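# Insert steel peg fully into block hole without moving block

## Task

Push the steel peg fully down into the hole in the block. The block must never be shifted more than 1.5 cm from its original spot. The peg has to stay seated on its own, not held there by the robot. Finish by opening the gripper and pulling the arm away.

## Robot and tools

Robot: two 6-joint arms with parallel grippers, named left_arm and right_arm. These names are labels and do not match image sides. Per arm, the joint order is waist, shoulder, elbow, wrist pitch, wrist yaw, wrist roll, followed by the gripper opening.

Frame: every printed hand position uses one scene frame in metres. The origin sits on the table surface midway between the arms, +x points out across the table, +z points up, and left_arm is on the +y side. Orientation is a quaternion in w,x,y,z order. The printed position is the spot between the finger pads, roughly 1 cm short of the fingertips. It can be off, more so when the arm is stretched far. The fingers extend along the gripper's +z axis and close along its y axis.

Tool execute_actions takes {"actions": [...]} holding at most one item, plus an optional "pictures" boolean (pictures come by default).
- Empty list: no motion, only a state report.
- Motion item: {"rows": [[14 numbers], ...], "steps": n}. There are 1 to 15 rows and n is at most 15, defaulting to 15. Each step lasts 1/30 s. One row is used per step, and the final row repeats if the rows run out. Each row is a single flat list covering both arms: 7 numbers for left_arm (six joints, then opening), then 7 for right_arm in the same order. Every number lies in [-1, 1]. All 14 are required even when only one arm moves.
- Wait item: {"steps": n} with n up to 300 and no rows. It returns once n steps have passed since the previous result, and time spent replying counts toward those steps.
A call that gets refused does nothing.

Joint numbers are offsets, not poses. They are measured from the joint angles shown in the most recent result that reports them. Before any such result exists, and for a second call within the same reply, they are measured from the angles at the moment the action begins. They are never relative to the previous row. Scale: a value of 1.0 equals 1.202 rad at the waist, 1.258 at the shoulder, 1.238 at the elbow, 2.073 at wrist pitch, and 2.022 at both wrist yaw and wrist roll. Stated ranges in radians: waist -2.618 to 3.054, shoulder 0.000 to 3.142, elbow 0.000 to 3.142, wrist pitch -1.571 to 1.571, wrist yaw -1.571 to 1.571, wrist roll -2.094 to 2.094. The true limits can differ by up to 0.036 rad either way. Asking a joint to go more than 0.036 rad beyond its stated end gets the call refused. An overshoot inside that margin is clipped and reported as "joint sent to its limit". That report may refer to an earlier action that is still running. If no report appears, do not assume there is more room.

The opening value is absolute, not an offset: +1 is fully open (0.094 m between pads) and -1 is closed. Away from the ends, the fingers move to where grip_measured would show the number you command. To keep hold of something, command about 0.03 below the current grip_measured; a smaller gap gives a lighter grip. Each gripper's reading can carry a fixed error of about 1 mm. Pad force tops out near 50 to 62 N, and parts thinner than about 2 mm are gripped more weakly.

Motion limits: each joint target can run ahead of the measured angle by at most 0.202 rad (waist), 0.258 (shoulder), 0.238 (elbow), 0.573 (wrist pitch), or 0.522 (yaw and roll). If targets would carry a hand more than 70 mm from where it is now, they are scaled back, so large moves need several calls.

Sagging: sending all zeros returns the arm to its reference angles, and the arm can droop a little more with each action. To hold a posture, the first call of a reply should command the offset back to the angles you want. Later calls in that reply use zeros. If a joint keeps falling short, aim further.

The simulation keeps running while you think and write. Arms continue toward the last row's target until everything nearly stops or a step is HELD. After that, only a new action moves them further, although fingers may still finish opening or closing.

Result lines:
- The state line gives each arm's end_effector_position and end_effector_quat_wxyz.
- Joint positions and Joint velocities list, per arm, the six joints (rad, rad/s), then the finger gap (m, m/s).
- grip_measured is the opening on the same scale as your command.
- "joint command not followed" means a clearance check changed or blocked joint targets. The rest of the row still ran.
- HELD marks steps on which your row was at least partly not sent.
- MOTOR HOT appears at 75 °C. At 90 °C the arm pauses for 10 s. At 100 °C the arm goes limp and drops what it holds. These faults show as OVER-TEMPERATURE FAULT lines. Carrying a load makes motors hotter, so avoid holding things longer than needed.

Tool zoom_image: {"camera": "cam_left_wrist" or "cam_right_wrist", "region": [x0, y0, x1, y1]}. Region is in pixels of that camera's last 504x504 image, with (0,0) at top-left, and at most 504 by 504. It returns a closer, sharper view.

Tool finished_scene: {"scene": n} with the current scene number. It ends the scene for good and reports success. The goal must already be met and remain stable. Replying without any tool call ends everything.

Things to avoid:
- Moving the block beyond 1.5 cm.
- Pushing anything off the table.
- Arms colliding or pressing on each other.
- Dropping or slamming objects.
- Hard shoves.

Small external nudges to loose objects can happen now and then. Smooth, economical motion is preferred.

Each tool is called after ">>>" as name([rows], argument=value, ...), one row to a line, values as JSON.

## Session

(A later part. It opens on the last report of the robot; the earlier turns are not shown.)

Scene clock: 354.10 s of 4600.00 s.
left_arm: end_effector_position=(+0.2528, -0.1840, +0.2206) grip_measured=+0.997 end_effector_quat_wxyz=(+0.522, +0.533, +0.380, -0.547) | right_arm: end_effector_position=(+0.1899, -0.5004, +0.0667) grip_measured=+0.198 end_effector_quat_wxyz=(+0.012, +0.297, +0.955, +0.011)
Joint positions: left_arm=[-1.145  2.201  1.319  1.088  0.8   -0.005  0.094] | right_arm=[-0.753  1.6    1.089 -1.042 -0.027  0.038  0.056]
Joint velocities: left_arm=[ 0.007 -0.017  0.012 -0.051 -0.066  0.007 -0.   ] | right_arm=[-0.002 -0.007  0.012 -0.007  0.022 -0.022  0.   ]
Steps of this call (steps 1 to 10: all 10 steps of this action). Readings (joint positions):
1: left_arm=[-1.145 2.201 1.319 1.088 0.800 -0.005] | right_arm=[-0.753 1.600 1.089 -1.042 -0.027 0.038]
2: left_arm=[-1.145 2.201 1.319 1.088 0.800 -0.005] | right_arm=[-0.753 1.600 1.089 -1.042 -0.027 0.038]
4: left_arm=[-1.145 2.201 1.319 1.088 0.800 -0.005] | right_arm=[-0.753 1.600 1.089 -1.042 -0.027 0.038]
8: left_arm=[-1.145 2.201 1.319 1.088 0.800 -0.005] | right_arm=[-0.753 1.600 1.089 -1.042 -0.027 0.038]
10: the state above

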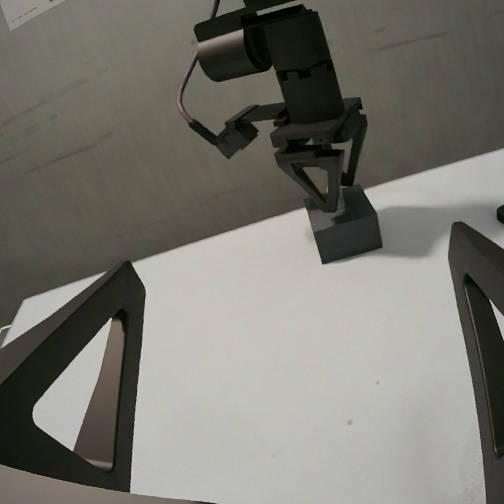

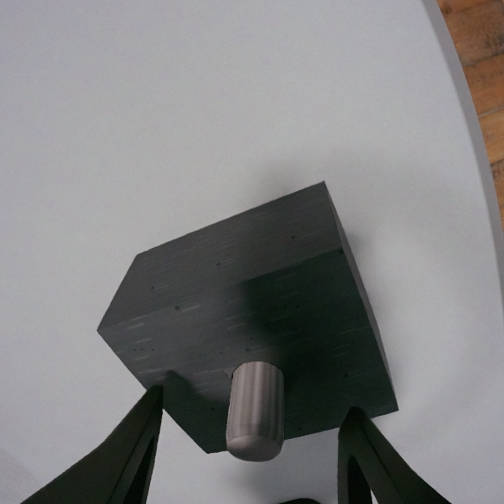

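>>> execute_actions([
  {"rows":[[0,-0.1,0,0,0,0,1,0,0,0,0,0,0,-0.5],[0,-0.1,0,0,0,0,1,0,0,0,0,0,0,-0.6],[0,-0.1,0,0,0,0,1,0,0,0,0,0,0,-0.6],[0,-0.1,0,0,0,0,1,0,0,0,0,0,0,-0.6],[0,-0.1,0,0,0,0,1,0,0,0,0,0,0,-0.63],[0,-0.1,0,0,0,0,1,0,0,0,0,0,0,-0.66],[0,-0.1,0,0,0,0,1,0,0,0,0,0,0,-0.72],[0,-0.1,0,0,0,0,1,0,0,0,0,0,0,-0.72],[0,-0.1,0,0,0,0,1,0,0,0,0,0,0,-0.72],[0,-0.1,0,0,0,0,1,0,0.015,-0.035,0.008,0,-0.02,-0.72]],"steps":15},
], pictures=false)

>>> execute_actions([
  {"rows":[[0,-0.1,0,0,0,0,1,0,0,0,0,0,0,0.3],[0,-0.1,0,0,0,0,1,0,0,0,0,0,0,0.3],[0,-0.2,0,0,0,0,1,0,0,0,0,0,0,0.3],[0,-0.2,0,0,0,0,1,0,0,0,0,0,0,0.3],[0,-0.2,0,0,0,0,1,0,-0.02,0.04,-0.04,0,0,0.3],[0,-0.2,0,0,0,0,1,0,-0.03,0.08,-0.08,0,0,0.3],[0,-0.2,0,0,0,0,1,0,-0.04,0.12,-0.12,0,0,0.3],[0,-0.2,0,0,0,0,1,0,-0.06,0.17,-0.15,0,0,0.3],[0,-0.2,0,0,0,0,1,0,-0.1,0.3,-0.2,0,0,0.3]],"steps":15},
])

Scene clock: 367.53 s of 4600.00 s.
left_arm: end_effector_position=(+0.2434, -0.1708, +0.2786) grip_measured=+0.997 end_effector_quat_wxyz=(+0.555, +0.527, +0.340, -0.546) | right_arm: end_effector_position=(+0.1897, -0.5002, +0.0661) grip_measured=-0.693 end_effector_quat_wxyz=(+0.012, +0.287, +0.958, +0.011)
Joint positions: left_arm=[-1.145  2.085  1.307  1.088  0.8   -0.005  0.094] | right_arm=[-0.753  1.6    1.087 -1.039 -0.027  0.017  0.014]
Joint velocities: left_arm=[-0.007 -0.017  0.012 -0.007  0.022 -0.022  0.   ] | right_arm=[ 0.002 -0.017  0.002  0.007 -0.022 -0.022 -0.001]
Steps of this call (steps 1 to 15: the robot went on to your last target; steps 16 to 90: nothing new was sent; then 9.93 s passed at rest; steps 91 to 105: all 15 steps of this action). Readings (joint positions):
91: left_arm=[-1.145 2.192 1.316 1.081 0.800 -0.005] | right_arm=[-0.753 1.600 1.089 -1.042 -0.027 0.038]
92: left_arm=[-1.145 2.178 1.310 1.075 0.800 -0.005] | right_arm=[-0.753 1.600 1.089 -1.042 -0.027 0.038]
94: left_arm=[-1.145 2.143 1.307 1.073 0.800 -0.005] | right_arm=[-0.753 1.600 1.089 -1.042 -0.027 0.038]
98: left_arm=[-1.145 2.090 1.307 1.085 0.800 -0.005] | right_arm=[-0.753 1.600 1.089 -1.042 -0.027 0.038]
105: the state above

Scene clock: 368.03 s of 4600.00 s.
left_arm: end_effector_position=(+0.2092, -0.1229, +0.4075) grip_measured=+0.997 end_effector_quat_wxyz=(+0.632, +0.505, +0.237, -0.537) | right_arm: end_effector_position=(+0.2017, -0.5078, +0.1969) grip_measured=+0.298 end_effector_quat_wxyz=(+0.107, +0.283, +0.953, -0.016)
Joint positions: left_arm=[-1.145  1.829  1.301  1.1    0.8   -0.005  0.094] | right_arm=[-0.753  1.461  1.455 -1.35  -0.027  0.017  0.061]
Joint velocities: left_arm=[ 0.002  0.056 -0.017 -0.022  0.022 -0.022 -0.002] | right_arm=[ 0.002 -0.452  0.217 -0.447  0.037  0.022  0.   ]
Steps of this call (steps 1 to 15: all 15 steps of this action). Readings (joint positions):
1: left_arm=[-1.145 2.077 1.305 1.082 0.800 -0.005] | right_arm=[-0.753 1.600 1.087 -1.039 -0.027 0.017]
2: left_arm=[-1.145 2.063 1.298 1.075 0.800 -0.005] | right_arm=[-0.753 1.600 1.087 -1.039 -0.027 0.017]
4: left_arm=[-1.145 2.019 1.291 1.067 0.800 -0.005] | right_arm=[-0.753 1.600 1.087 -1.039 -0.027 0.017]
8: left_arm=[-1.145 1.898 1.291 1.069 0.800 -0.005] | right_arm=[-0.753 1.594 1.169 -1.165 -0.027 0.017]
15: the state above

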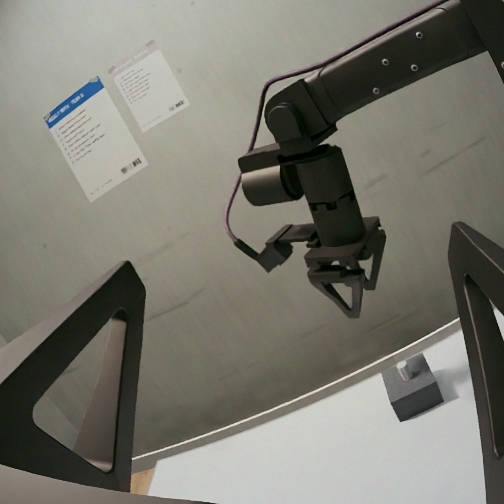

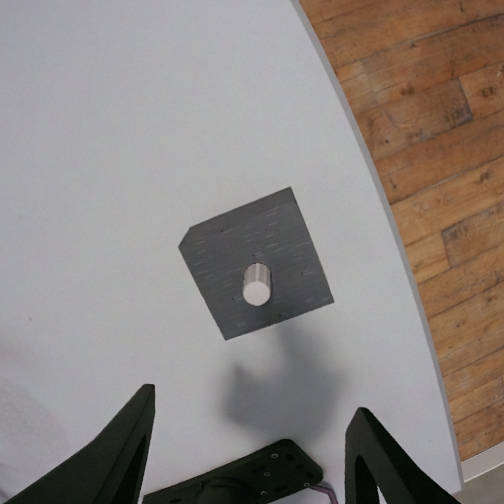

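>>> finished_scene(scene=1)

The scene is finished: the task was done.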